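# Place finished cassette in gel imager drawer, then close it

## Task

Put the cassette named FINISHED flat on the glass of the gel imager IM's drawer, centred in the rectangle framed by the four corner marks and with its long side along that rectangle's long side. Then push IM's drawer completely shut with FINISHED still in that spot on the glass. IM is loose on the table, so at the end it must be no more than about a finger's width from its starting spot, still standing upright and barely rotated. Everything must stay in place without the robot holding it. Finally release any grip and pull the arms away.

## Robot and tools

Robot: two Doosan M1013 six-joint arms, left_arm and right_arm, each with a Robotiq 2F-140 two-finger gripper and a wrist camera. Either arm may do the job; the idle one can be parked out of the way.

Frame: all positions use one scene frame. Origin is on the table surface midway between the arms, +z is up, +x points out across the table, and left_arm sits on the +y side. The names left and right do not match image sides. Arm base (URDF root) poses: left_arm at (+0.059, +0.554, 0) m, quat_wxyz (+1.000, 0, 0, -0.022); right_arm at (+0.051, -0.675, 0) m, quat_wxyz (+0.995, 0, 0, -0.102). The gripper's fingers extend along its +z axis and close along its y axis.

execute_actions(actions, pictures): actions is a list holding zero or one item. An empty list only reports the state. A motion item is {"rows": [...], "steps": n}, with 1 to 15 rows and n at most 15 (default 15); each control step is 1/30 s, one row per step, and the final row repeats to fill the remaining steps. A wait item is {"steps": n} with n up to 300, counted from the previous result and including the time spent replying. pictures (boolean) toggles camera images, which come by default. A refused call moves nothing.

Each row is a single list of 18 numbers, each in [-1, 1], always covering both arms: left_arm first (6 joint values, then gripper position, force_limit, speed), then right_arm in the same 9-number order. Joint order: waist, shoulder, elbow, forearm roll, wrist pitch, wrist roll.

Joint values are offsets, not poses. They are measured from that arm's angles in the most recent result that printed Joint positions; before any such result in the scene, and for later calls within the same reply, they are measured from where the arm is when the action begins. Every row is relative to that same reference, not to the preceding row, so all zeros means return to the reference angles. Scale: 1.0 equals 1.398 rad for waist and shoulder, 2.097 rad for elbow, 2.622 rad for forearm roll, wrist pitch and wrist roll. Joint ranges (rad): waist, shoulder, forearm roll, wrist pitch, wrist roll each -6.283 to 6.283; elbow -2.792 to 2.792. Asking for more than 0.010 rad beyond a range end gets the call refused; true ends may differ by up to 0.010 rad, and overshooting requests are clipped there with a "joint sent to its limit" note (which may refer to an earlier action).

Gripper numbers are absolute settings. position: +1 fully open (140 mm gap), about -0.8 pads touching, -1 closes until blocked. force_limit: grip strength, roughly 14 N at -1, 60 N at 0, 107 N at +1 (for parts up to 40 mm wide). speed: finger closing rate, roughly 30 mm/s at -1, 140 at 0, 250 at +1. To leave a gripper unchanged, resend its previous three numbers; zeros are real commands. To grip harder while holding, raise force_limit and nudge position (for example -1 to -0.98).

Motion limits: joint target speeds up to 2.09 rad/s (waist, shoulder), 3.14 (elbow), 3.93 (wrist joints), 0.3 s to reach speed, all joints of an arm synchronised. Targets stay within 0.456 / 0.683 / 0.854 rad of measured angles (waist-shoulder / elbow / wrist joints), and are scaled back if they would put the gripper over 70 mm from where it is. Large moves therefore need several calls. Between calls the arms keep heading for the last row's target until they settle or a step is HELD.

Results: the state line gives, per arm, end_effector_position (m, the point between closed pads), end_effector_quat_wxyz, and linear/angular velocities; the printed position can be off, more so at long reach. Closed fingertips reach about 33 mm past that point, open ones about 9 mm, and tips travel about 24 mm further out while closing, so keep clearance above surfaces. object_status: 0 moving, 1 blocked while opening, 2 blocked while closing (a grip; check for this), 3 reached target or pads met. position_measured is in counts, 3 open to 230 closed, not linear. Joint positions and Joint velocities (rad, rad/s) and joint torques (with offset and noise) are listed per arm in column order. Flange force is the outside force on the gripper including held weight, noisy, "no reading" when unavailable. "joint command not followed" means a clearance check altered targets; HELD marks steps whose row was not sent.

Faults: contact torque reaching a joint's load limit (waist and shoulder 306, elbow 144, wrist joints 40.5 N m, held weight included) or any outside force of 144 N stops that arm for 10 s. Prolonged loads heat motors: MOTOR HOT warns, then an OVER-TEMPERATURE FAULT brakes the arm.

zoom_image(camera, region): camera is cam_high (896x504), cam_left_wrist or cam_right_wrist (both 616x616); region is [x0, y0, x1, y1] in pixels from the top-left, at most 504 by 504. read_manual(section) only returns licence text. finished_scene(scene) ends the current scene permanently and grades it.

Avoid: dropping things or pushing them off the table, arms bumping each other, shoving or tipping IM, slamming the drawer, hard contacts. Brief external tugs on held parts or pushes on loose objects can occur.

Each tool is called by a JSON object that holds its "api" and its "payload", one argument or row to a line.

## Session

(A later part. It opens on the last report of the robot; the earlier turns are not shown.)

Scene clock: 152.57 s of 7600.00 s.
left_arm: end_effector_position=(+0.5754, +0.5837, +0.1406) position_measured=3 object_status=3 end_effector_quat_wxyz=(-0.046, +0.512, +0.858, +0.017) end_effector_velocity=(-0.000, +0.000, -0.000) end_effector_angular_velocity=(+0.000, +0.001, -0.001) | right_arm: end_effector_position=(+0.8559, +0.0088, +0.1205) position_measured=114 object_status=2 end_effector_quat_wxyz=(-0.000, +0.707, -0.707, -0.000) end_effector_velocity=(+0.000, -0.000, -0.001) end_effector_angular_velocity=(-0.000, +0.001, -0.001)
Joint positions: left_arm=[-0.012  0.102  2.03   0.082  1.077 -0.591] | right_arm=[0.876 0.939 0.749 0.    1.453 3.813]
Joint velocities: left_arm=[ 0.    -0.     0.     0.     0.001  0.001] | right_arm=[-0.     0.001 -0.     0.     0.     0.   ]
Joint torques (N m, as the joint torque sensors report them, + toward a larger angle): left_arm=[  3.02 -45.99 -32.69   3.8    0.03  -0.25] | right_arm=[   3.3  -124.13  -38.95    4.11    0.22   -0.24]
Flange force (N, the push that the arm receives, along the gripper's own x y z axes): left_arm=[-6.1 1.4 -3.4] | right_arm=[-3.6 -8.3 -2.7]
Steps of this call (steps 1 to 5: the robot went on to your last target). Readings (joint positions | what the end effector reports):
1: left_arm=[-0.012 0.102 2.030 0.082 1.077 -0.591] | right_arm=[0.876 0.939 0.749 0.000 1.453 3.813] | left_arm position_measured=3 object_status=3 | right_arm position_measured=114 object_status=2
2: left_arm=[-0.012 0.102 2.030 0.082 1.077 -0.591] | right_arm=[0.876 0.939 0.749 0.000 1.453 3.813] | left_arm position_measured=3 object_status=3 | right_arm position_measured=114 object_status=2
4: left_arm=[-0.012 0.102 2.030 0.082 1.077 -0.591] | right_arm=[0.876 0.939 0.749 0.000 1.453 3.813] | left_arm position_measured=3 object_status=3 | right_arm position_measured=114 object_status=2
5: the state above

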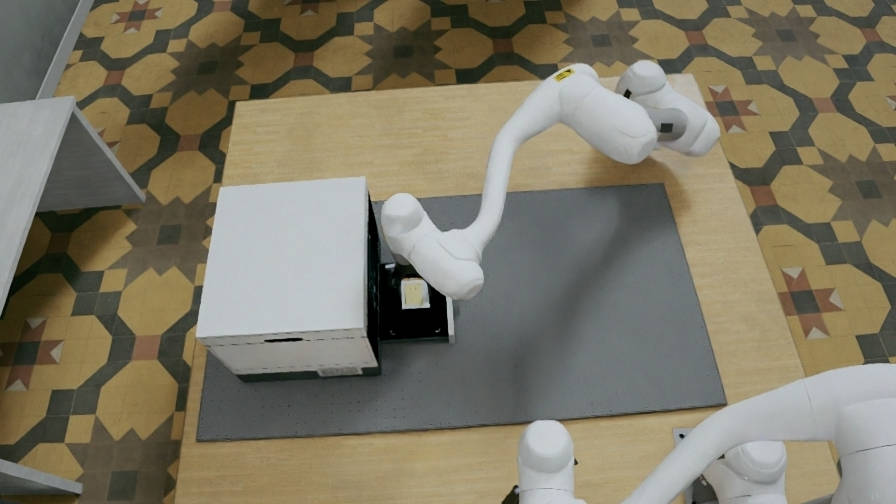

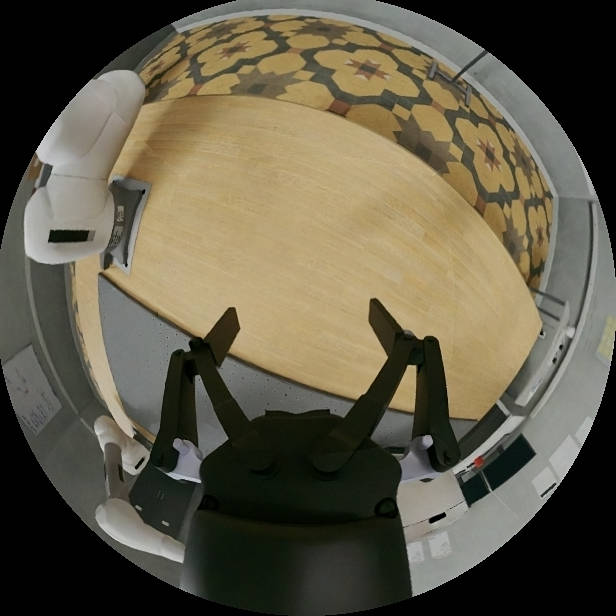

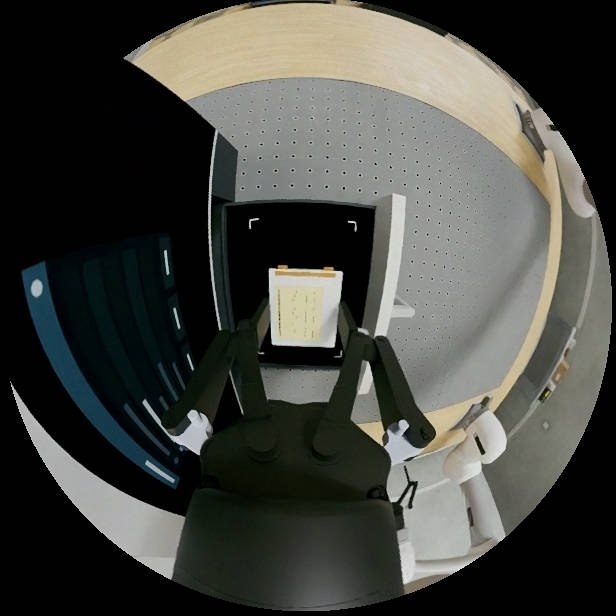

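{"api": "execute_actions", "payload": {
  "actions": [
    {"rows": [[0,0,0,0,0,0,1,0,0,-0.0019,0.0131,0.0109,0,-0.0157,-0.0010,-0.98,0.1,-0.7]], "steps": 15}
  ],
  "pictures": true
}}

{"api": "zoom_image", "payload": {
  "camera": "cam_right_wrist",
  "region": [184, 180, 424, 420]
}}

Scene clock: 158.30 s of 7600.00 s.
left_arm: end_effector_position=(+0.5754, +0.5837, +0.1406) position_measured=3 object_status=3 end_effector_quat_wxyz=(-0.046, +0.512, +0.858, +0.017) end_effector_velocity=(-0.001, +0.001, +0.000) end_effector_angular_velocity=(+0.000, +0.000, +0.000) | right_arm: end_effector_position=(+0.8604, +0.0088, +0.0885) position_measured=114 object_status=2 end_effector_quat_wxyz=(-0.000, +0.707, -0.707, -0.000) end_effector_velocity=(+0.001, -0.000, +0.001) end_effector_angular_velocity=(+0.001, -0.001, -0.002)
Joint positions: left_arm=[-0.012  0.102  2.03   0.082  1.077 -0.591] | right_arm=[0.874 0.958 0.771 0.    1.412 3.811]
Joint velocities: left_arm=[ 0.001 -0.001  0.001  0.     0.     0.   ] | right_arm=[-0.001 -0.    -0.001  0.    -0.     0.001]
Joint torques (N m, as the joint torque sensors report them, + toward a larger angle): left_arm=[  3.31 -46.24 -33.02   3.77   0.01  -0.27] | right_arm=[   3.48 -124.9   -38.98    4.1     0.29   -0.18]
Flange force (N, the push that the arm receives, along the gripper's own x y z axes): left_arm=[-6.4 0.9 -3.2] | right_arm=[-1.5 -6.6 -3.2]
Steps of this call (steps 1 to 15: the robot went on to your last target; steps 16 to 90: nothing new was sent; then 2.23 s passed at rest; steps 91 to 105: all 15 steps of this action). Readings (joint positions | what the end effector reports):
91: left_arm=[-0.012 0.102 2.030 0.082 1.077 -0.591] | right_arm=[0.876 0.940 0.749 0.000 1.453 3.813] | left_arm position_measured=3 object_status=3 | right_arm position_measured=114 object_status=2
92: left_arm=[-0.012 0.102 2.030 0.082 1.077 -0.591] | right_arm=[0.876 0.942 0.752 0.001 1.446 3.813] | left_arm position_measured=3 object_status=3 | right_arm position_measured=114 object_status=2
94: left_arm=[-0.012 0.102 2.030 0.082 1.077 -0.591] | right_arm=[0.874 0.955 0.767 0.000 1.421 3.811] | left_arm position_measured=3 object_status=3 | right_arm position_measured=114 object_status=2
98: left_arm=[-0.012 0.102 2.030 0.082 1.077 -0.591] | right_arm=[0.874 0.958 0.771 0.000 1.413 3.811] | left_arm position_measured=3 object_status=3 | right_arm position_measured=114 object_status=2
105: the state above

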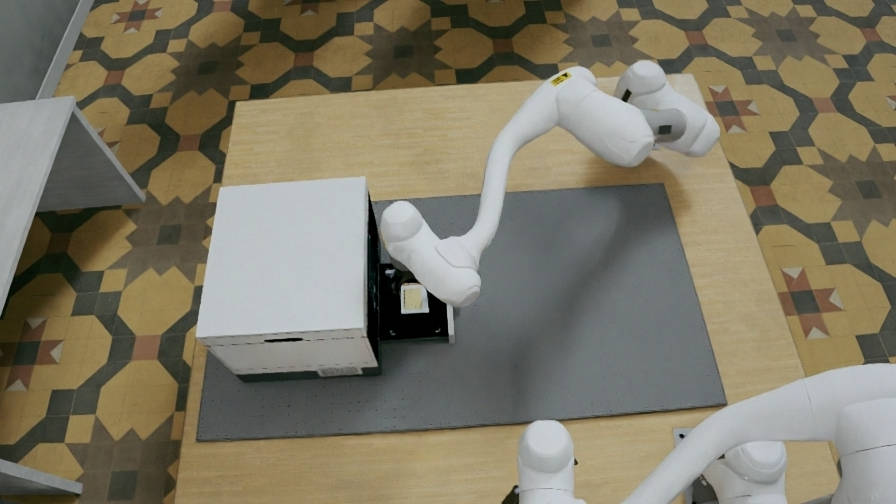

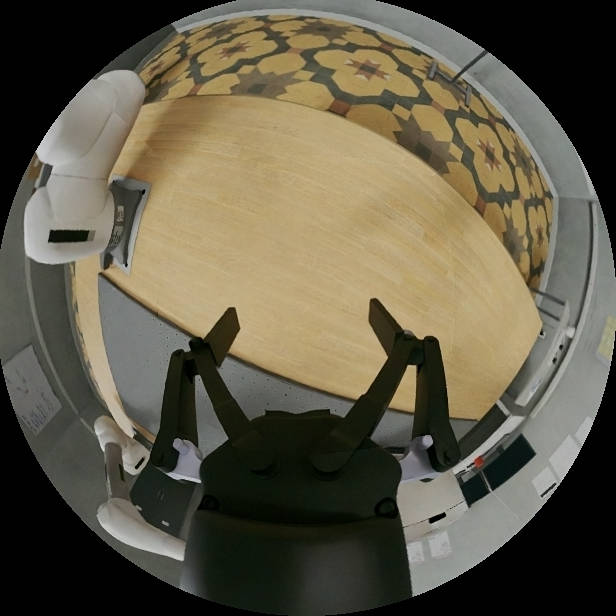

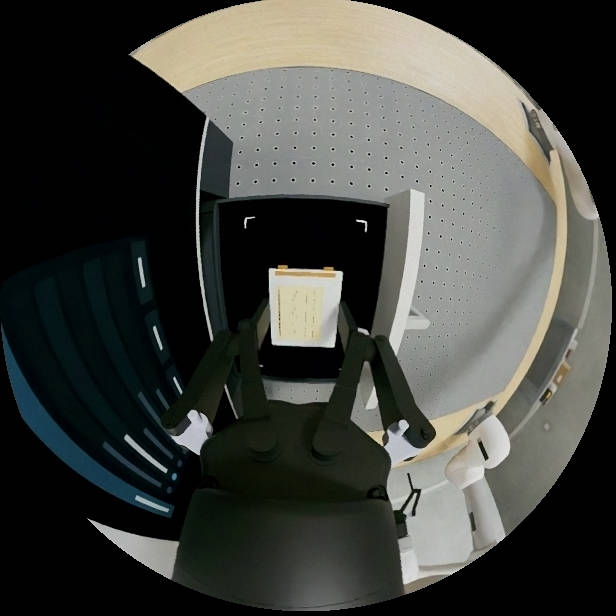

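Region (184, 180, 424, 420) of cam_right_wrist's 616x616 image, scaled by 2.100, with more detail than that image has.

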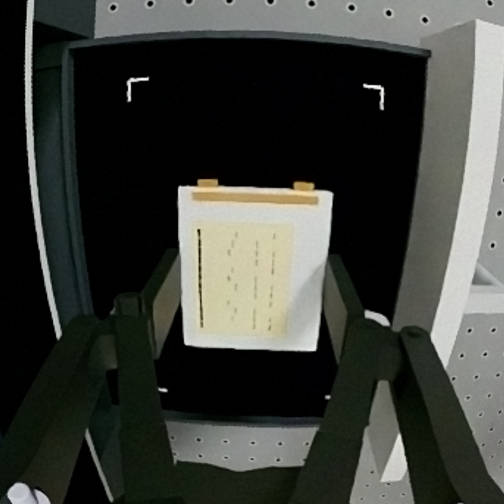

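{"api": "execute_actions", "payload": {
  "actions": [
    {"rows": [[0,0,0,0,0,0,1,0,0,-0.0010,0.0053,0.0002,0,-0.0029,-0.0006,-0.98,0.1,-0.7]], "steps": 12}
  ],
  "pictures": false
}}

Scene clock: 167.97 s of 7600.00 s.
left_arm: end_effector_position=(+0.5754, +0.5837, +0.1406) position_measured=3 object_status=3 end_effector_quat_wxyz=(-0.046, +0.512, +0.858, +0.017) end_effector_velocity=(-0.000, -0.000, +0.000) end_effector_angular_velocity=(-0.001, +0.000, +0.000) | right_arm: end_effector_position=(+0.8628, +0.0087, +0.0804) position_measured=114 object_status=2 end_effector_quat_wxyz=(+0.000, +0.707, -0.707, -0.000) end_effector_velocity=(+0.001, +0.000, +0.000) end_effector_angular_velocity=(+0.001, -0.001, -0.000)
Joint positions: left_arm=[-0.012  0.102  2.03   0.082  1.077 -0.591] | right_arm=[0.872 0.965 0.772 0.    1.405 3.809]
Joint velocities: left_arm=[ 0.    -0.001  0.    -0.002  0.001  0.001] | right_arm=[-0.     0.001 -0.002 -0.     0.     0.   ]
Joint torques (N m, as the joint torque sensors report them, + toward a larger angle): left_arm=[  2.72 -46.01 -32.51   3.88   0.03  -0.32] | right_arm=[   3.33 -125.26  -38.91    4.08    0.28   -0.28]
Flange force (N, the push that the arm receives, along the gripper's own x y z axes): left_arm=[-5.9 1.8 -3.8] | right_arm=[-2.0 -7.4 -2.1]
Steps of this call (steps 1 to 15: the robot went on to your last target; steps 16 to 90: nothing new was sent; then 6.27 s passed at rest; steps 91 to 102: all 12 steps of this action). Readings (joint positions | what the end effector reports):
91: left_arm=[-0.012 0.102 2.030 0.082 1.077 -0.591] | right_arm=[0.874 0.958 0.771 0.000 1.412 3.811] | left_arm position_measured=3 object_status=3 | right_arm position_measured=114 object_status=2
92: left_arm=[-0.012 0.102 2.030 0.082 1.077 -0.591] | right_arm=[0.873 0.960 0.771 0.000 1.410 3.810] | left_arm position_measured=3 object_status=3 | right_arm position_measured=114 object_status=2
94: left_arm=[-0.012 0.102 2.030 0.082 1.077 -0.591] | right_arm=[0.873 0.964 0.772 0.000 1.406 3.809] | left_arm position_measured=3 object_status=3 | right_arm position_measured=114 object_status=2
98: left_arm=[-0.012 0.102 2.030 0.082 1.077 -0.591] | right_arm=[0.872 0.965 0.772 0.000 1.405 3.809] | left_arm position_measured=3 object_status=3 | right_arm position_measured=114 object_status=2
102: the state above

{"api": "execute_actions", "payload": {
  "actions": [
    {"rows": [[0,0,0,0,0,0,1,0,0,0,0.00056,0.00103,0,-0.0011,0,-0.98,0.1,-0.7]], "steps": 10}
  ],
  "pictures": false
}}

{"api": "execute_actions", "payload": {
  "actions": [
    {"rows": [[0,0,0,0,0,0,1,0,0,0,0.00042,0.00077,0,-0.00084,0,-0.98,0.1,-0.7]], "steps": 10}
  ],
  "pictures": false
}}

Scene clock: 170.97 s of 7600.00 s.
left_arm: end_effector_position=(+0.5754, +0.5837, +0.1406) position_measured=3 object_status=3 end_effector_quat_wxyz=(-0.046, +0.512, +0.858, +0.017) end_effector_velocity=(+0.001, -0.001, +0.000) end_effector_angular_velocity=(-0.001, -0.001, -0.002) | right_arm: end_effector_position=(+0.8628, +0.0088, +0.0784) position_measured=114 object_status=2 end_effector_quat_wxyz=(+0.000, +0.707, -0.707, -0.000) end_effector_velocity=(-0.000, +0.001, +0.001) end_effector_angular_velocity=(+0.001, -0.000, +0.000)
Joint positions: left_arm=[-0.012  0.102  2.03   0.082  1.077 -0.591] | right_arm=[0.872 0.966 0.774 0.    1.402 3.809]
Joint velocities: left_arm=[-0.001  0.    -0.001 -0.001 -0.     0.001] | right_arm=[ 0.001 -0.    -0.     0.     0.     0.001]
Joint torques (N m, as the joint torque sensors report them, + toward a larger angle): left_arm=[  3.18 -46.71 -32.83   3.89   0.2   -0.19] | right_arm=[   4.09 -124.37  -38.43    4.12    0.33   -0.25]
Flange force (N, the push that the arm receives, along the gripper's own x y z axes): left_arm=[-7.4 2.1 -2.5] | right_arm=[-1.8 -7.1 -3.4]
Steps of this call (steps 1 to 15: the robot went on to your last target; steps 16 to 80: nothing new was sent; steps 81 to 90: all 10 steps of this action). Readings (joint positions | what the end effector reports):
81: left_arm=[-0.012 0.102 2.030 0.082 1.077 -0.591] | right_arm=[0.872 0.965 0.772 0.000 1.404 3.809] | left_arm position_measured=3 object_status=3 | right_arm position_measured=114 object_status=2
82: left_arm=[-0.012 0.102 2.030 0.082 1.077 -0.591] | right_arm=[0.872 0.965 0.772 0.000 1.403 3.809] | left_arm position_measured=3 object_status=3 | right_arm position_measured=114 object_status=2
84: left_arm=[-0.012 0.102 2.030 0.082 1.077 -0.591] | right_arm=[0.872 0.966 0.774 0.000 1.402 3.809] | left_arm position_measured=3 object_status=3 | right_arm position_measured=114 object_status=2
88: left_arm=[-0.012 0.102 2.030 0.082 1.077 -0.591] | right_arm=[0.872 0.966 0.774 0.000 1.402 3.809] | left_arm position_measured=3 object_status=3 | right_arm position_measured=114 object_status=2
90: the state above

Scene clock: 171.30 s of 7600.00 s.
left_arm: end_effector_position=(+0.5754, +0.5837, +0.1406) position_measured=3 object_status=3 end_effector_quat_wxyz=(-0.046, +0.512, +0.858, +0.017) end_effector_velocity=(+0.001, +0.000, +0.000) end_effector_angular_velocity=(+0.001, -0.001, -0.001) | right_arm: end_effector_position=(+0.8628, +0.0088, +0.0769) position_measured=114 object_status=2 end_effector_quat_wxyz=(-0.000, +0.707, -0.707, -0.000) end_effector_velocity=(-0.000, -0.000, +0.000) end_effector_angular_velocity=(-0.000, +0.000, +0.000)
Joint positions: left_arm=[-0.012  0.102  2.03   0.082  1.077 -0.591] | right_arm=[0.872 0.966 0.776 0.    1.399 3.809]
Joint velocities: left_arm=[-0.     0.    -0.001  0.001  0.     0.   ] | right_arm=[ 0.    -0.001  0.002 -0.    -0.001 -0.   ]
Joint torques (N m, as the joint torque sensors report them, + toward a larger angle): left_arm=[  2.88 -46.9  -32.98   3.86  -0.01  -0.19] | right_arm=[   3.88 -125.59  -38.38    4.12    0.32   -0.25]
Flange force (N, the push that the arm receives, along the gripper's own x y z axes): left_arm=[-6.6 2.4 -2.7] | right_arm=[-3.2 -9.0 -2.6]
Steps of this call (steps 1 to 10: all 10 steps of this action). Readings (joint positions | what the end effector reports):
1: left_arm=[-0.012 0.102 2.030 0.082 1.077 -0.591] | right_arm=[0.872 0.966 0.774 0.000 1.402 3.809] | left_arm position_measured=3 object_status=3 | right_arm position_measured=114 object_status=2
2: left_arm=[-0.012 0.102 2.030 0.082 1.077 -0.591] | right_arm=[0.872 0.966 0.775 0.000 1.401 3.809] | left_arm position_measured=3 object_status=3 | right_arm position_measured=114 object_status=2
4: left_arm=[-0.012 0.102 2.030 0.082 1.077 -0.591] | right_arm=[0.872 0.966 0.775 0.000 1.400 3.809] | left_arm position_measured=3 object_status=3 | right_arm position_measured=114 object_status=2
8: left_arm=[-0.012 0.102 2.030 0.082 1.077 -0.591] | right_arm=[0.872 0.966 0.776 0.000 1.399 3.809] | left_arm position_measured=3 object_status=3 | right_arm position_measured=114 object_status=2
10: the state above

{"api": "execute_actions", "payload": {
  "actions": [
    {"rows": [[0,0,0,0,0,0,1,0,0,0,0.00028,0.00051,0,-0.00056,0,-0.98,0.1,-0.7]], "steps": 8}
  ],
  "pictures": false
}}

{"api": "execute_actions", "payload": {
  "actions": [
    {"rows": [[0,0,0,0,0,0,1,0,0,0,0.00028,0.00051,0,-0.00056,0,-0.98,0.1,-0.7]], "steps": 8}
  ],
  "pictures": true
}}

{"api": "zoom_image", "payload": {
  "camera": "cam_right_wrist",
  "region": [184, 180, 424, 420]
}}

Scene clock: 173.70 s of 7600.00 s.
left_arm: end_effector_position=(+0.5754, +0.5837, +0.1406) position_measured=3 object_status=3 end_effector_quat_wxyz=(-0.046, +0.512, +0.858, +0.017) end_effector_velocity=(+0.000, -0.000, +0.000) end_effector_angular_velocity=(-0.001, -0.001, +0.001) | right_arm: end_effector_position=(+0.8628, +0.0088, +0.0759) position_measured=114 object_status=2 end_effector_quat_wxyz=(-0.000, +0.707, -0.707, -0.000) end_effector_velocity=(-0.001, -0.000, -0.003) end_effector_angular_velocity=(-0.002, +0.003, +0.000)
Joint positions: left_arm=[-0.012  0.102  2.03   0.082  1.077 -0.591] | right_arm=[0.872 0.967 0.777 0.    1.398 3.809]
Joint velocities: left_arm=[ 0.    -0.     0.    -0.001 -0.001 -0.   ] | right_arm=[ 0.001  0.001  0.003  0.    -0.001  0.   ]
Joint torques (N m, as the joint torque sensors report them, + toward a larger angle): left_arm=[  2.24 -45.73 -32.8    3.87  -0.02  -0.22] | right_arm=[   3.42 -125.91  -38.67    4.15    0.23   -0.21]
Flange force (N, the push that the arm receives, along the gripper's own x y z axes): left_arm=[-4.6 1.5 -3.8] | right_arm=[-3.8 -9.2 -1.8]
Steps of this call (steps 1 to 15: the robot went on to your last target; steps 16 to 64: nothing new was sent; steps 65 to 72: all 8 steps of this action). Readings (joint positions | what the end effector reports):
65: left_arm=[-0.012 0.102 2.030 0.082 1.077 -0.591] | right_arm=[0.872 0.967 0.776 0.000 1.399 3.809] | left_arm position_measured=3 object_status=3 | right_arm position_measured=114 object_status=2
66: left_arm=[-0.012 0.102 2.030 0.082 1.077 -0.591] | right_arm=[0.872 0.967 0.776 0.000 1.399 3.809] | left_arm position_measured=3 object_status=3 | right_arm position_measured=114 object_status=2
68: left_arm=[-0.012 0.102 2.030 0.082 1.077 -0.591] | right_arm=[0.872 0.967 0.777 0.000 1.398 3.809] | left_arm position_measured=3 object_status=3 | right_arm position_measured=114 object_status=2
72: the state above

Scene clock: 173.97 s of 7600.00 s.
left_arm: end_effector_position=(+0.5754, +0.5837, +0.1406) position_measured=3 object_status=3 end_effector_quat_wxyz=(-0.046, +0.512, +0.858, +0.017) end_effector_velocity=(-0.000, -0.000, -0.000) end_effector_angular_velocity=(+0.001, +0.001, -0.001) | right_arm: end_effector_position=(+0.8628, +0.0088, +0.0750) position_measured=114 object_status=2 end_effector_quat_wxyz=(-0.000, +0.707, -0.707, -0.000) end_effector_velocity=(+0.000, -0.001, -0.002) end_effector_angular_velocity=(-0.001, +0.002, -0.000)
Joint positions: left_arm=[-0.012  0.102  2.03   0.082  1.077 -0.591] | right_arm=[0.872 0.967 0.778 0.    1.397 3.809]
Joint velocities: left_arm=[-0.001  0.     0.001  0.001 -0.    -0.   ] | right_arm=[-0.001  0.001  0.001 -0.    -0.    -0.   ]
Joint torques (N m, as the joint torque sensors report them, + toward a larger angle): left_arm=[  2.61 -46.26 -33.09   3.84   0.1   -0.13] | right_arm=[   3.96 -120.35  -36.81    4.26   -0.06   -0.3 ]
Flange force (N, the push that the arm receives, along the gripper's own x y z axes): left_arm=[-5.9 1.4 -2.6] | right_arm=[-0.6 -6.6 -6.4]
Steps of this call (steps 1 to 8: all 8 steps of this action). Readings (joint positions | what the end effector reports):
1: left_arm=[-0.012 0.102 2.030 0.082 1.077 -0.591] | right_arm=[0.872 0.967 0.777 0.000 1.398 3.809] | left_arm position_measured=3 object_status=3 | right_arm position_measured=114 object_status=2
2: left_arm=[-0.012 0.102 2.030 0.082 1.077 -0.591] | right_arm=[0.872 0.967 0.777 0.000 1.397 3.809] | left_arm position_measured=3 object_status=3 | right_arm position_measured=114 object_status=2
4: left_arm=[-0.012 0.102 2.030 0.082 1.077 -0.591] | right_arm=[0.872 0.967 0.778 0.000 1.397 3.809] | left_arm position_measured=3 object_status=3 | right_arm position_measured=114 object_status=2
8: the state above

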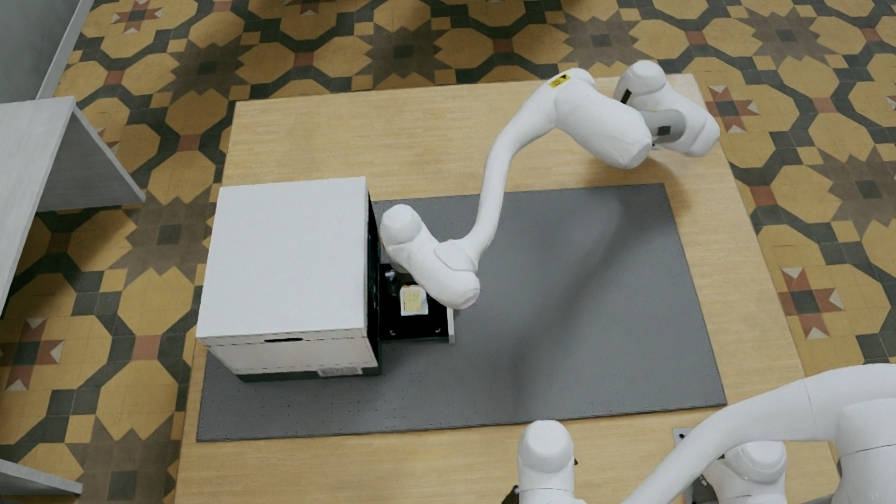

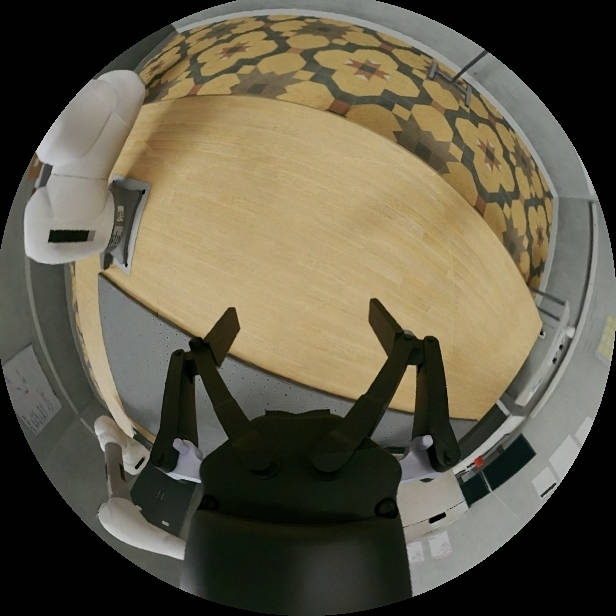

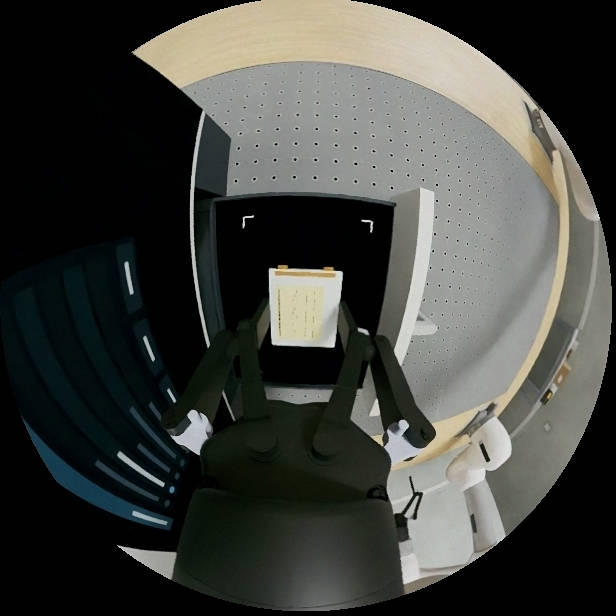

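Region (184, 180, 424, 420) of cam_right_wrist's 616x616 image, scaled by 2.100, with more detail than that image has.

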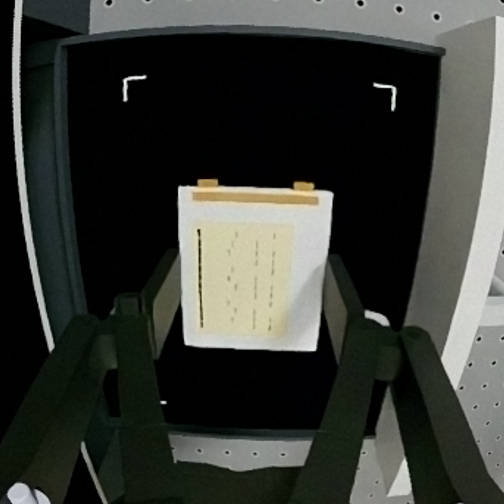

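{"api": "execute_actions", "payload": {
  "actions": [
    {"rows": [[0,0,0,0,0,0,1,0,0,0,0,0,0,0,0,0.4,0.1,-0.6]], "steps": 15}
  ],
  "pictures": false
}}

Scene clock: 175.73 s of 7600.00 s.
left_arm: end_effector_position=(+0.5754, +0.5837, +0.1406) position_measured=3 object_status=3 end_effector_quat_wxyz=(-0.046, +0.512, +0.858, +0.017) end_effector_velocity=(+0.001, -0.000, +0.001) end_effector_angular_velocity=(-0.000, -0.002, +0.000) | right_arm: end_effector_position=(+0.8628, +0.0088, +0.0749) position_measured=78 object_status=0 end_effector_quat_wxyz=(+0.000, +0.707, -0.707, -0.000) end_effector_velocity=(+0.000, +0.001, +0.002) end_effector_angular_velocity=(+0.001, -0.002, +0.000)
Joint positions: left_arm=[-0.012  0.102  2.03   0.082  1.077 -0.591] | right_arm=[0.872 0.967 0.778 0.    1.397 3.809]
Joint velocities: left_arm=[-0.    -0.001 -0.001 -0.    -0.    -0.   ] | right_arm=[ 0.001 -0.001 -0.001  0.     0.     0.   ]
Joint torques (N m, as the joint torque sensors report them, + toward a larger angle): left_arm=[  2.49 -46.47 -33.07   3.86  -0.02  -0.18] | right_arm=[   4.1  -124.7   -38.27    4.05    0.32   -0.19]
Flange force (N, the push that the arm receives, along the gripper's own x y z axes): left_arm=[-6.0 1.9 -2.9] | right_arm=[-1.8 -7.9 -3.5]
Steps of this call (steps 1 to 15: the robot went on to your last target; steps 16 to 38: nothing new was sent; steps 39 to 53: all 15 steps of this action). Readings (joint positions | what the end effector reports):
39: left_arm=[-0.012 0.102 2.030 0.082 1.077 -0.591] | right_arm=[0.872 0.967 0.778 0.000 1.397 3.809] | left_arm position_measured=3 object_status=3 | right_arm position_measured=114 object_status=0
40: left_arm=[-0.012 0.102 2.030 0.082 1.077 -0.591] | right_arm=[0.872 0.967 0.778 0.000 1.397 3.809] | left_arm position_measured=3 object_status=3 | right_arm position_measured=114 object_status=0
42: left_arm=[-0.012 0.102 2.030 0.082 1.077 -0.591] | right_arm=[0.872 0.967 0.778 0.000 1.397 3.809] | left_arm position_measured=3 object_status=3 | right_arm position_measured=105 object_status=0
46: left_arm=[-0.012 0.102 2.030 0.082 1.077 -0.591] | right_arm=[0.872 0.967 0.778 0.000 1.397 3.809] | left_arm position_measured=3 object_status=3 | right_arm position_measured=89 object_status=0
53: the state above

{"api": "execute_actions", "payload": {
  "actions": [
    {"rows": [[0,0,0,0,0,0,1,0,0,0.0029,-0.0254,-0.0919,0,0.0869,0.0016,0.4,0.1,-0.6]], "steps": 15}
  ],
  "pictures": false
}}

{"api": "execute_actions", "payload": {
  "actions": [
    {"steps": 8}
  ],
  "pictures": true
}}

{"api": "zoom_image", "payload": {
  "camera": "cam_right_wrist",
  "region": [204, 180, 404, 380]
}}

Scene clock: 181.03 s of 7600.00 s.
left_arm: end_effector_position=(+0.5754, +0.5837, +0.1406) position_measured=3 object_status=3 end_effector_quat_wxyz=(-0.046, +0.512, +0.858, +0.017) end_effector_velocity=(+0.000, +0.000, -0.001) end_effector_angular_velocity=(+0.000, +0.000, +0.001) | right_arm: end_effector_position=(+0.8561, +0.0089, +0.2194) position_measured=78 object_status=3 end_effector_quat_wxyz=(-0.000, +0.707, -0.707, -0.000) end_effector_velocity=(+0.000, +0.000, +0.006) end_effector_angular_velocity=(+0.002, -0.002, -0.001)
Joint positions: left_arm=[-0.012  0.102  2.03   0.082  1.077 -0.591] | right_arm=[0.876 0.932 0.586 0.    1.624 3.813]
Joint velocities: left_arm=[ 0.001  0.001  0.     0.    -0.001 -0.   ] | right_arm=[-0.    -0.001 -0.009  0.     0.007  0.   ]
Joint torques (N m, as the joint torque sensors report them, + toward a larger angle): left_arm=[  3.37 -47.13 -32.73   3.76   0.03  -0.08] | right_arm=[   2.26 -119.88  -36.2     4.      0.19   -0.18]
Flange force (N, the push that the arm receives, along the gripper's own x y z axes): left_arm=[-8.3 2.5 -2.6] | right_arm=no reading
Steps of this call (steps 1 to 15: the robot went on to your last target; steps 16 to 90: nothing new was sent; then 1.80 s passed at rest; steps 91 to 105: all 15 steps of this action). Readings (joint positions | what the end effector reports):
91: left_arm=[-0.012 0.102 2.030 0.082 1.077 -0.591] | right_arm=[0.872 0.967 0.778 0.000 1.397 3.809] | left_arm position_measured=3 object_status=3 | right_arm position_measured=78 object_status=3
92: left_arm=[-0.012 0.102 2.030 0.082 1.077 -0.591] | right_arm=[0.872 0.967 0.772 0.000 1.403 3.809] | left_arm position_measured=3 object_status=3 | right_arm position_measured=78 object_status=3
94: left_arm=[-0.012 0.102 2.030 0.082 1.077 -0.591] | right_arm=[0.873 0.959 0.730 0.000 1.454 3.809] | left_arm position_measured=3 object_status=3 | right_arm position_measured=78 object_status=3
98: left_arm=[-0.012 0.102 2.030 0.082 1.077 -0.591] | right_arm=[0.875 0.941 0.637 0.000 1.563 3.812] | left_arm position_measured=3 object_status=3 | right_arm position_measured=78 object_status=3
105: the state above

Scene clock: 181.30 s of 7600.00 s.
left_arm: end_effector_position=(+0.5754, +0.5837, +0.1406) position_measured=3 object_status=3 end_effector_quat_wxyz=(-0.046, +0.512, +0.858, +0.017) end_effector_velocity=(-0.000, +0.001, -0.000) end_effector_angular_velocity=(+0.001, +0.000, +0.001) | right_arm: end_effector_position=(+0.8561, +0.0089, +0.2198) position_measured=78 object_status=3 end_effector_quat_wxyz=(-0.000, +0.707, -0.707, -0.000) end_effector_velocity=(-0.000, +0.000, +0.001) end_effector_angular_velocity=(-0.000, -0.001, -0.000)
Joint positions: left_arm=[-0.012  0.102  2.03   0.082  1.077 -0.591] | right_arm=[0.876 0.932 0.585 0.    1.624 3.813]
Joint velocities: left_arm=[ 0.001  0.     0.     0.001 -0.    -0.001] | right_arm=[ 0.001 -0.001 -0.    -0.     0.     0.001]
Joint torques (N m, as the joint torque sensors report them, + toward a larger angle): left_arm=[  2.79 -46.21 -32.6    3.84  -0.02  -0.21] | right_arm=[   2.88 -122.12  -38.6     4.25    0.28   -0.22]
Flange force (N, the push that the arm receives, along the gripper's own x y z axes): left_arm=[-6.7 2.2 -3.3] | right_arm=no reading
Steps of this call (steps 1 to 8: the robot went on to your last target). Readings (joint positions | what the end effector reports):
1: left_arm=[-0.012 0.102 2.030 0.082 1.077 -0.591] | right_arm=[0.876 0.932 0.585 0.000 1.624 3.813] | left_arm position_measured=3 object_status=3 | right_arm position_measured=78 object_status=3
2: left_arm=[-0.012 0.102 2.030 0.082 1.077 -0.591] | right_arm=[0.876 0.932 0.585 0.000 1.624 3.813] | left_arm position_measured=3 object_status=3 | right_arm position_measured=78 object_status=3
4: left_arm=[-0.012 0.102 2.030 0.082 1.077 -0.591] | right_arm=[0.876 0.932 0.585 0.000 1.624 3.813] | left_arm position_measured=3 object_status=3 | right_arm position_measured=78 object_status=3
8: the state above

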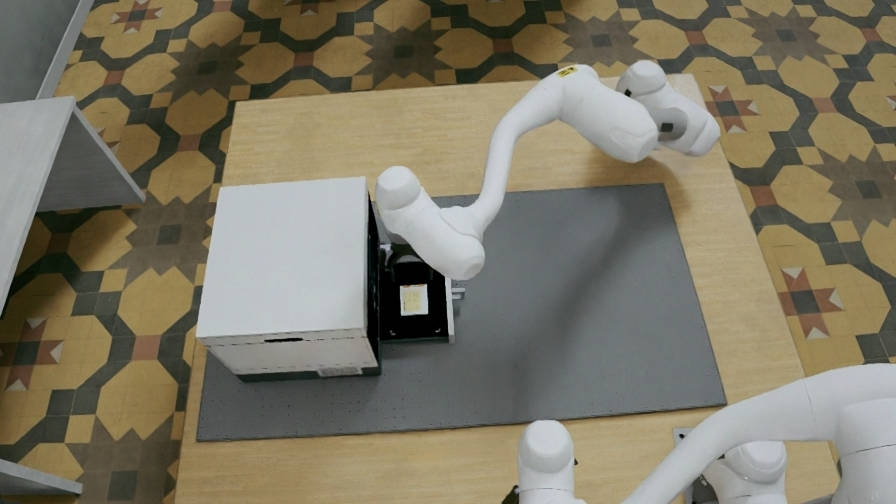

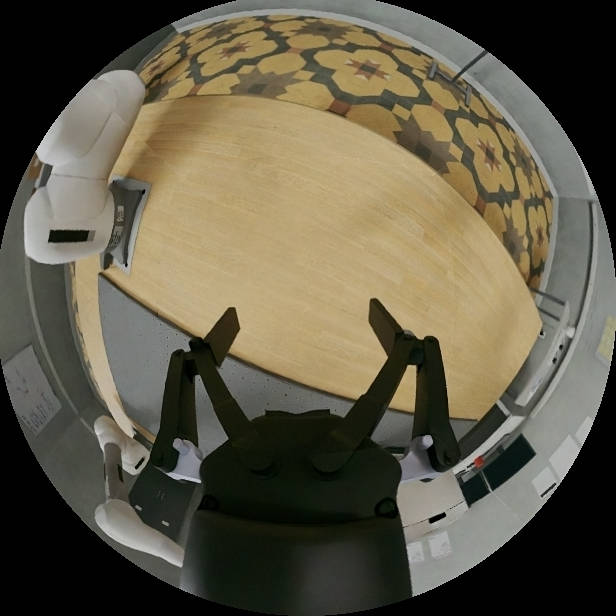

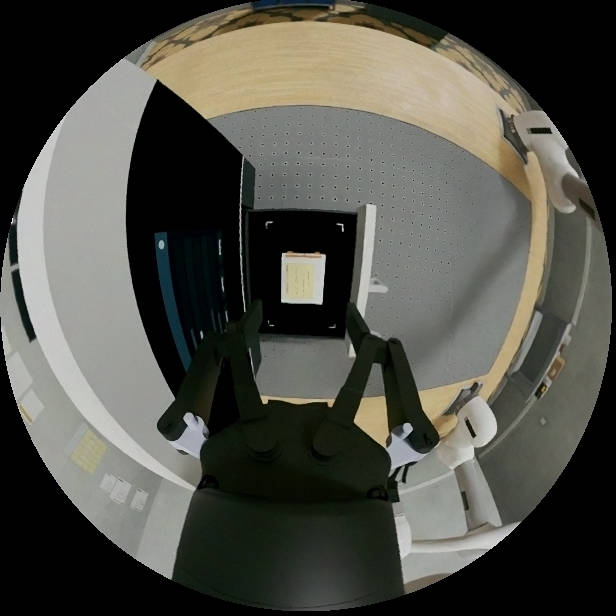

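Region (204, 180, 404, 380) of cam_right_wrist's 616x616 image, scaled by 2.520, with more detail than that image has.

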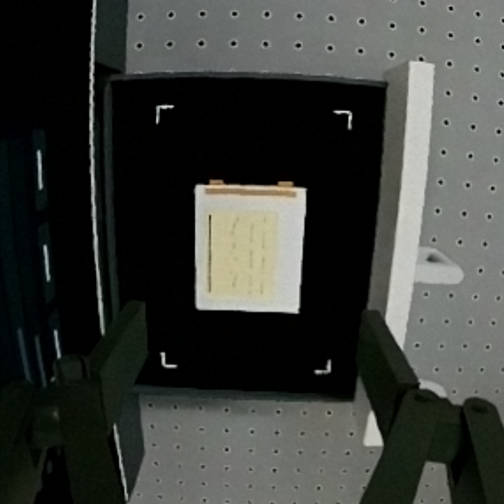

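{"api": "execute_actions", "payload": {
  "actions": [
    {"rows": [[0,0,0,0,0,0,1,0,0,0.3471,-0.3519,0.5317,-0.5599,-0.2672,0.0043,-1,0,0]], "steps": 15}
  ],
  "pictures": false
}}

{"api": "execute_actions", "payload": {
  "actions": [
    {"steps": 30}
  ],
  "pictures": false
}}

Scene clock: 193.70 s of 7600.00 s.
left_arm: end_effector_position=(+0.5754, +0.5837, +0.1406) position_measured=3 object_status=3 end_effector_quat_wxyz=(-0.046, +0.512, +0.858, +0.017) end_effector_velocity=(-0.001, -0.001, -0.001) end_effector_angular_velocity=(+0.001, +0.003, -0.001) | right_arm: end_effector_position=(+0.7360, +0.0400, +0.2831) position_measured=180 object_status=0 end_effector_quat_wxyz=(-0.094, +0.816, -0.448, +0.353) end_effector_velocity=(-0.281, -0.129, +0.001) end_effector_angular_velocity=(-1.725, -1.583, +1.848)
Joint positions: left_arm=[-0.012  0.102  2.03   0.082  1.077 -0.591] | right_arm=[ 1.193  0.612  1.199 -0.771  1.165  3.821]
Joint velocities: left_arm=[-0.001  0.     0.001  0.     0.001 -0.   ] | right_arm=[ 0.644 -0.651  1.888 -2.498 -0.917  0.014]
Joint torques (N m, as the joint torque sensors report them, + toward a larger angle): left_arm=[  4.37 -45.56 -33.28   3.72   0.16  -0.27] | right_arm=[-15.34 -88.01 -34.6    0.38   0.17  -0.17]
Flange force (N, the push that the arm receives, along the gripper's own x y z axes): left_arm=[-7.6 -1.5 -3.0] | right_arm=[5.8 2.8 -1.8]
Steps of this call (steps 1 to 15: the robot went on to your last target; steps 16 to 90: nothing new was sent; then 8.90 s passed at rest; steps 91 to 105: all 15 steps of this action). Readings (joint positions | what the end effector reports):
91: left_arm=[-0.012 0.102 2.030 0.082 1.077 -0.591] | right_arm=[0.877 0.932 0.585 0.000 1.624 3.813] | left_arm position_measured=3 object_status=3 | right_arm position_measured=78 object_status=0
92: left_arm=[-0.012 0.102 2.030 0.082 1.077 -0.591] | right_arm=[0.880 0.928 0.591 -0.007 1.619 3.813] | left_arm position_measured=3 object_status=3 | right_arm position_measured=81 object_status=0
94: left_arm=[-0.012 0.102 2.030 0.082 1.077 -0.591] | right_arm=[0.909 0.899 0.635 -0.063 1.573 3.814] | left_arm position_measured=3 object_status=3 | right_arm position_measured=97 object_status=0
98: left_arm=[-0.012 0.102 2.030 0.082 1.077 -0.591] | right_arm=[1.018 0.789 0.803 -0.273 1.415 3.817] | left_arm position_measured=3 object_status=3 | right_arm position_measured=127 object_status=0
105: the state above

Scene clock: 194.70 s of 7600.00 s.
left_arm: end_effector_position=(+0.5754, +0.5837, +0.1406) position_measured=3 object_status=3 end_effector_quat_wxyz=(-0.046, +0.512, +0.858, +0.017) end_effector_velocity=(+0.000, +0.000, +0.000) end_effector_angular_velocity=(+0.000, -0.001, -0.000) | right_arm: end_effector_position=(+0.6185, +0.0463, +0.2811) position_measured=233 object_status=3 end_effector_quat_wxyz=(-0.102, +0.833, -0.060, +0.541) end_effector_velocity=(-0.000, +0.000, -0.001) end_effector_angular_velocity=(-0.001, +0.001, +0.000)
Joint positions: left_arm=[-0.012  0.102  2.03   0.082  1.077 -0.591] | right_arm=[ 1.362  0.44   1.7   -1.467  0.924  3.824]
Joint velocities: left_arm=[ 0.     0.    -0.     0.    -0.001  0.   ] | right_arm=[ 0.     0.001  0.     0.001  0.    -0.001]
Joint torques (N m, as the joint torque sensors report them, + toward a larger angle): left_arm=[  3.06 -46.83 -32.53   3.79   0.02  -0.09] | right_arm=[  3.51 -75.66 -31.8   -1.16   1.27  -0.3 ]
Flange force (N, the push that the arm receives, along the gripper's own x y z axes): left_arm=[-7.5 2.7 -3.1] | right_arm=[4.3 0.2 3.8]
Steps of this call (steps 1 to 30: the robot went on to your last target). Readings (joint positions | what the end effector reports):
1: left_arm=[-0.012 0.102 2.030 0.082 1.077 -0.591] | right_arm=[1.214 0.590 1.263 -0.857 1.135 3.821] | left_arm position_measured=3 object_status=3 | right_arm position_measured=188 object_status=0
2: left_arm=[-0.012 0.102 2.030 0.082 1.077 -0.591] | right_arm=[1.235 0.569 1.324 -0.942 1.105 3.822] | left_arm position_measured=3 object_status=3 | right_arm position_measured=195 object_status=0
4: left_arm=[-0.012 0.102 2.030 0.082 1.077 -0.591] | right_arm=[1.273 0.530 1.438 -1.100 1.051 3.822] | left_arm position_measured=3 object_status=3 | right_arm position_measured=210 object_status=0
8: left_arm=[-0.012 0.102 2.030 0.082 1.077 -0.591] | right_arm=[1.335 0.467 1.622 -1.357 0.962 3.824] | left_arm position_measured=3 object_status=3 | right_arm position_measured=233 object_status=0
30: the state above
All arms were judged still, so your last target was given up. Only a new action makes them travel on or press farther. Fingers that are still opening or closing keep moving.

{"api": "execute_actions", "payload": {
  "actions": [
    {"rows": [[0,0,0,0,0,0,1,0,0,-0.0005,0.1230,0.0421,-0.0004,-0.0002,0,-1,0,0]], "steps": 15}
  ],
  "pictures": false
}}

{"api": "execute_actions", "payload": {
  "actions": [
    {"steps": 12}
  ],
  "pictures": true
}}

Scene clock: 197.30 s of 7600.00 s.
left_arm: end_effector_position=(+0.5754, +0.5837, +0.1406) position_measured=3 object_status=3 end_effector_quat_wxyz=(-0.046, +0.512, +0.858, +0.017) end_effector_velocity=(-0.001, +0.000, -0.000) end_effector_angular_velocity=(-0.001, +0.001, -0.000) | right_arm: end_effector_position=(+0.6030, +0.0100, +0.0833) position_measured=233 object_status=3 end_effector_quat_wxyz=(-0.000, +0.866, -0.001, +0.500) end_effector_velocity=(-0.005, -0.015, -0.050) end_effector_angular_velocity=(-0.063, +0.026, -0.000)
Joint positions: left_arm=[-0.012  0.102  2.03   0.082  1.077 -0.591] | right_arm=[ 1.361  0.61   1.788 -1.468  0.923  3.824]
Joint velocities: left_arm=[ 0.    -0.     0.001 -0.001 -0.     0.001] | right_arm=[-0.001  0.048  0.021 -0.002  0.001  0.   ]
Joint torques (N m, as the joint torque sensors report them, + toward a larger angle): left_arm=[  2.55 -46.56 -32.46   3.79   0.25  -0.23] | right_arm=[   7.43 -110.25  -34.77   -1.52    2.     -0.27]
Flange force (N, the push that the arm receives, along the gripper's own x y z axes): left_arm=[-6.4 3.0 -2.6] | right_arm=[7.6 2.9 2.8]
Steps of this call (steps 1 to 63: nothing new was sent; steps 64 to 78: all 15 steps of this action). Readings (joint positions | what the end effector reports):
64: left_arm=[-0.012 0.102 2.030 0.082 1.077 -0.591] | right_arm=[1.362 0.440 1.700 -1.467 0.924 3.824] | left_arm position_measured=3 object_status=3 | right_arm position_measured=233 object_status=3
65: left_arm=[-0.012 0.102 2.030 0.082 1.077 -0.591] | right_arm=[1.362 0.443 1.702 -1.468 0.924 3.824] | left_arm position_measured=3 object_status=3 | right_arm position_measured=233 object_status=3
67: left_arm=[-0.012 0.102 2.030 0.082 1.077 -0.591] | right_arm=[1.362 0.471 1.716 -1.468 0.924 3.824] | left_arm position_measured=3 object_status=3 | right_arm position_measured=233 object_status=3
71: left_arm=[-0.012 0.102 2.030 0.082 1.077 -0.591] | right_arm=[1.362 0.530 1.747 -1.468 0.924 3.824] | left_arm position_measured=3 object_status=3 | right_arm position_measured=233 object_status=3
78: the state above

Scene clock: 197.70 s of 7600.00 s.
left_arm: end_effector_position=(+0.5754, +0.5837, +0.1406) position_measured=3 object_status=3 end_effector_quat_wxyz=(-0.046, +0.512, +0.858, +0.017) end_effector_velocity=(+0.000, -0.000, -0.000) end_effector_angular_velocity=(+0.000, +0.000, -0.003) | right_arm: end_effector_position=(+0.6029, +0.0094, +0.0815) position_measured=233 object_status=3 end_effector_quat_wxyz=(+0.001, +0.866, -0.001, +0.500) end_effector_velocity=(+0.001, +0.001, +0.002) end_effector_angular_velocity=(+0.003, -0.002, -0.000)
Joint positions: left_arm=[-0.012  0.102  2.03   0.082  1.077 -0.591] | right_arm=[ 1.361  0.612  1.789 -1.469  0.923  3.824]
Joint velocities: left_arm=[-0.001  0.001 -0.     0.    -0.     0.002] | right_arm=[-0.001 -0.002 -0.001 -0.001  0.     0.   ]
Joint torques (N m, as the joint torque sensors report them, + toward a larger angle): left_arm=[  3.63 -45.83 -32.89   3.8    0.09  -0.34] | right_arm=[  3.77 -82.69 -24.03  -1.04   1.72  -0.25]
Flange force (N, the push that the arm receives, along the gripper's own x y z axes): left_arm=[-7.2 0.6 -3.4] | right_arm=[6.0 1.9 2.8]
Steps of this call (steps 1 to 12: the robot went on to your last target). Readings (joint positions | what the end effector reports):
1: left_arm=[-0.012 0.102 2.030 0.082 1.077 -0.591] | right_arm=[1.361 0.611 1.788 -1.469 0.923 3.824] | left_arm position_measured=3 object_status=3 | right_arm position_measured=233 object_status=3
2: left_arm=[-0.012 0.102 2.030 0.082 1.077 -0.591] | right_arm=[1.361 0.611 1.788 -1.469 0.923 3.824] | left_arm position_measured=3 object_status=3 | right_arm position_measured=233 object_status=3
4: left_arm=[-0.012 0.102 2.030 0.082 1.077 -0.591] | right_arm=[1.361 0.611 1.788 -1.469 0.923 3.824] | left_arm position_measured=3 object_status=3 | right_arm position_measured=233 object_status=3
8: left_arm=[-0.012 0.102 2.030 0.082 1.077 -0.591] | right_arm=[1.361 0.612 1.789 -1.469 0.923 3.824] | left_arm position_measured=3 object_status=3 | right_arm position_measured=233 object_status=3
12: the state above

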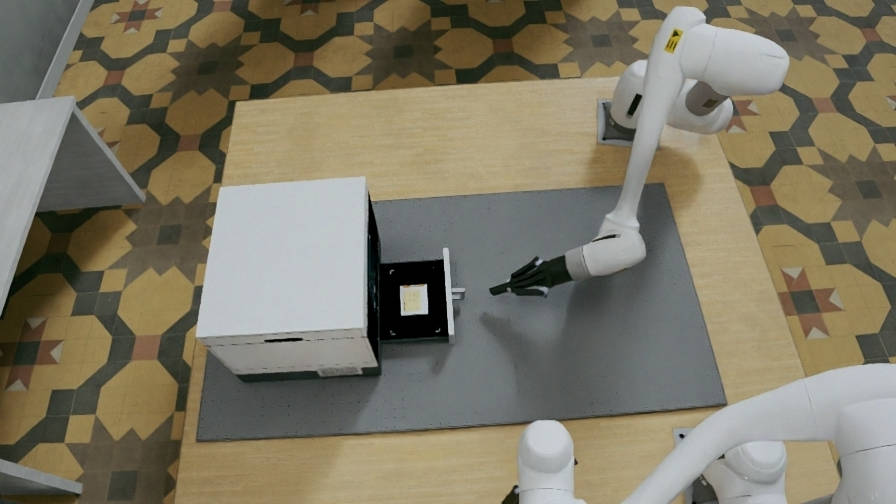

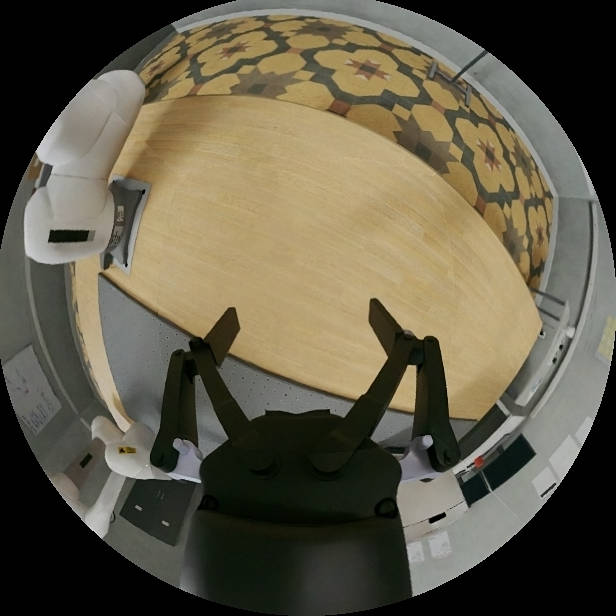

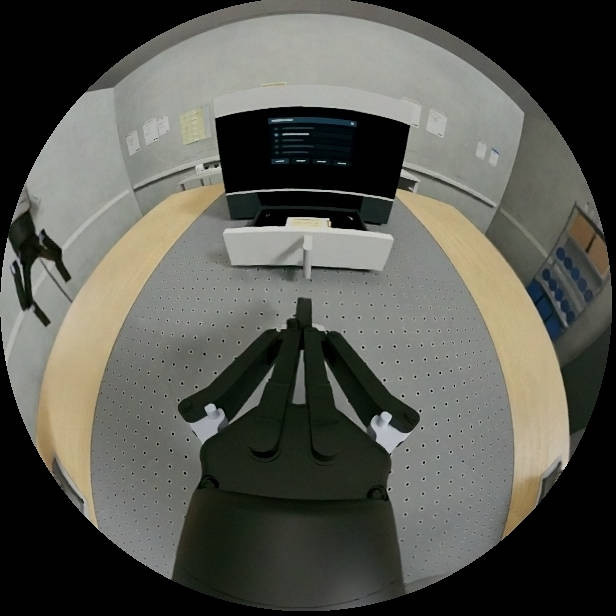

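{"api": "execute_actions", "payload": {
  "actions": [
    {"rows": [[0,0,0,0,0,0,1,0,0,-0.0477,0.0174,-0.0225,-0.0104,-0.0165,-0.0132,-1,0,0]], "steps": 14}
  ],
  "pictures": false
}}

Scene clock: 199.90 s of 7600.00 s.
left_arm: end_effector_position=(+0.5754, +0.5837, +0.1406) position_measured=3 object_status=3 end_effector_quat_wxyz=(-0.046, +0.512, +0.858, +0.017) end_effector_velocity=(-0.001, -0.000, -0.000) end_effector_angular_velocity=(-0.000, +0.001, +0.000) | right_arm: end_effector_position=(+0.6579, +0.0094, +0.0814) position_measured=233 object_status=3 end_effector_quat_wxyz=(+0.001, +0.866, -0.001, +0.500) end_effector_velocity=(+0.001, +0.001, +0.001) end_effector_angular_velocity=(+0.003, -0.001, -0.000)
Joint positions: left_arm=[-0.012  0.102  2.03   0.082  1.077 -0.591] | right_arm=[ 1.294  0.636  1.741 -1.496  0.88   3.79 ]
Joint velocities: left_arm=[ 0.    -0.     0.001 -0.     0.001 -0.   ] | right_arm=[-0.001 -0.001 -0.002 -0.    -0.001  0.001]
Joint torques (N m, as the joint torque sensors report them, + toward a larger angle): left_arm=[  3.41 -46.75 -33.14   3.72   0.04  -0.27] | right_arm=[  3.83 -87.23 -24.97  -1.15   1.58  -0.2 ]
Flange force (N, the push that the arm receives, along the gripper's own x y z axes): left_arm=[-7.1 1.5 -2.2] | right_arm=[3.9 0.1 4.4]
Steps of this call (steps 1 to 15: the robot went on to your last target; steps 16 to 52: nothing new was sent; steps 53 to 66: all 14 steps of this action). Readings (joint positions | what the end effector reports):
53: left_arm=[-0.012 0.102 2.030 0.082 1.077 -0.591] | right_arm=[1.361 0.612 1.789 -1.469 0.923 3.824] | left_arm position_measured=3 object_status=3 | right_arm position_measured=233 object_status=3
54: left_arm=[-0.012 0.102 2.030 0.082 1.077 -0.591] | right_arm=[1.357 0.613 1.786 -1.469 0.921 3.823] | left_arm position_measured=3 object_status=3 | right_arm position_measured=233 object_status=3
56: left_arm=[-0.012 0.102 2.030 0.082 1.077 -0.591] | right_arm=[1.329 0.623 1.766 -1.481 0.902 3.808] | left_arm position_measured=3 object_status=3 | right_arm position_measured=233 object_status=3
60: left_arm=[-0.012 0.102 2.030 0.082 1.077 -0.591] | right_arm=[1.295 0.636 1.742 -1.495 0.881 3.790] | left_arm position_measured=3 object_status=3 | right_arm position_measured=233 object_status=3
66: the state above


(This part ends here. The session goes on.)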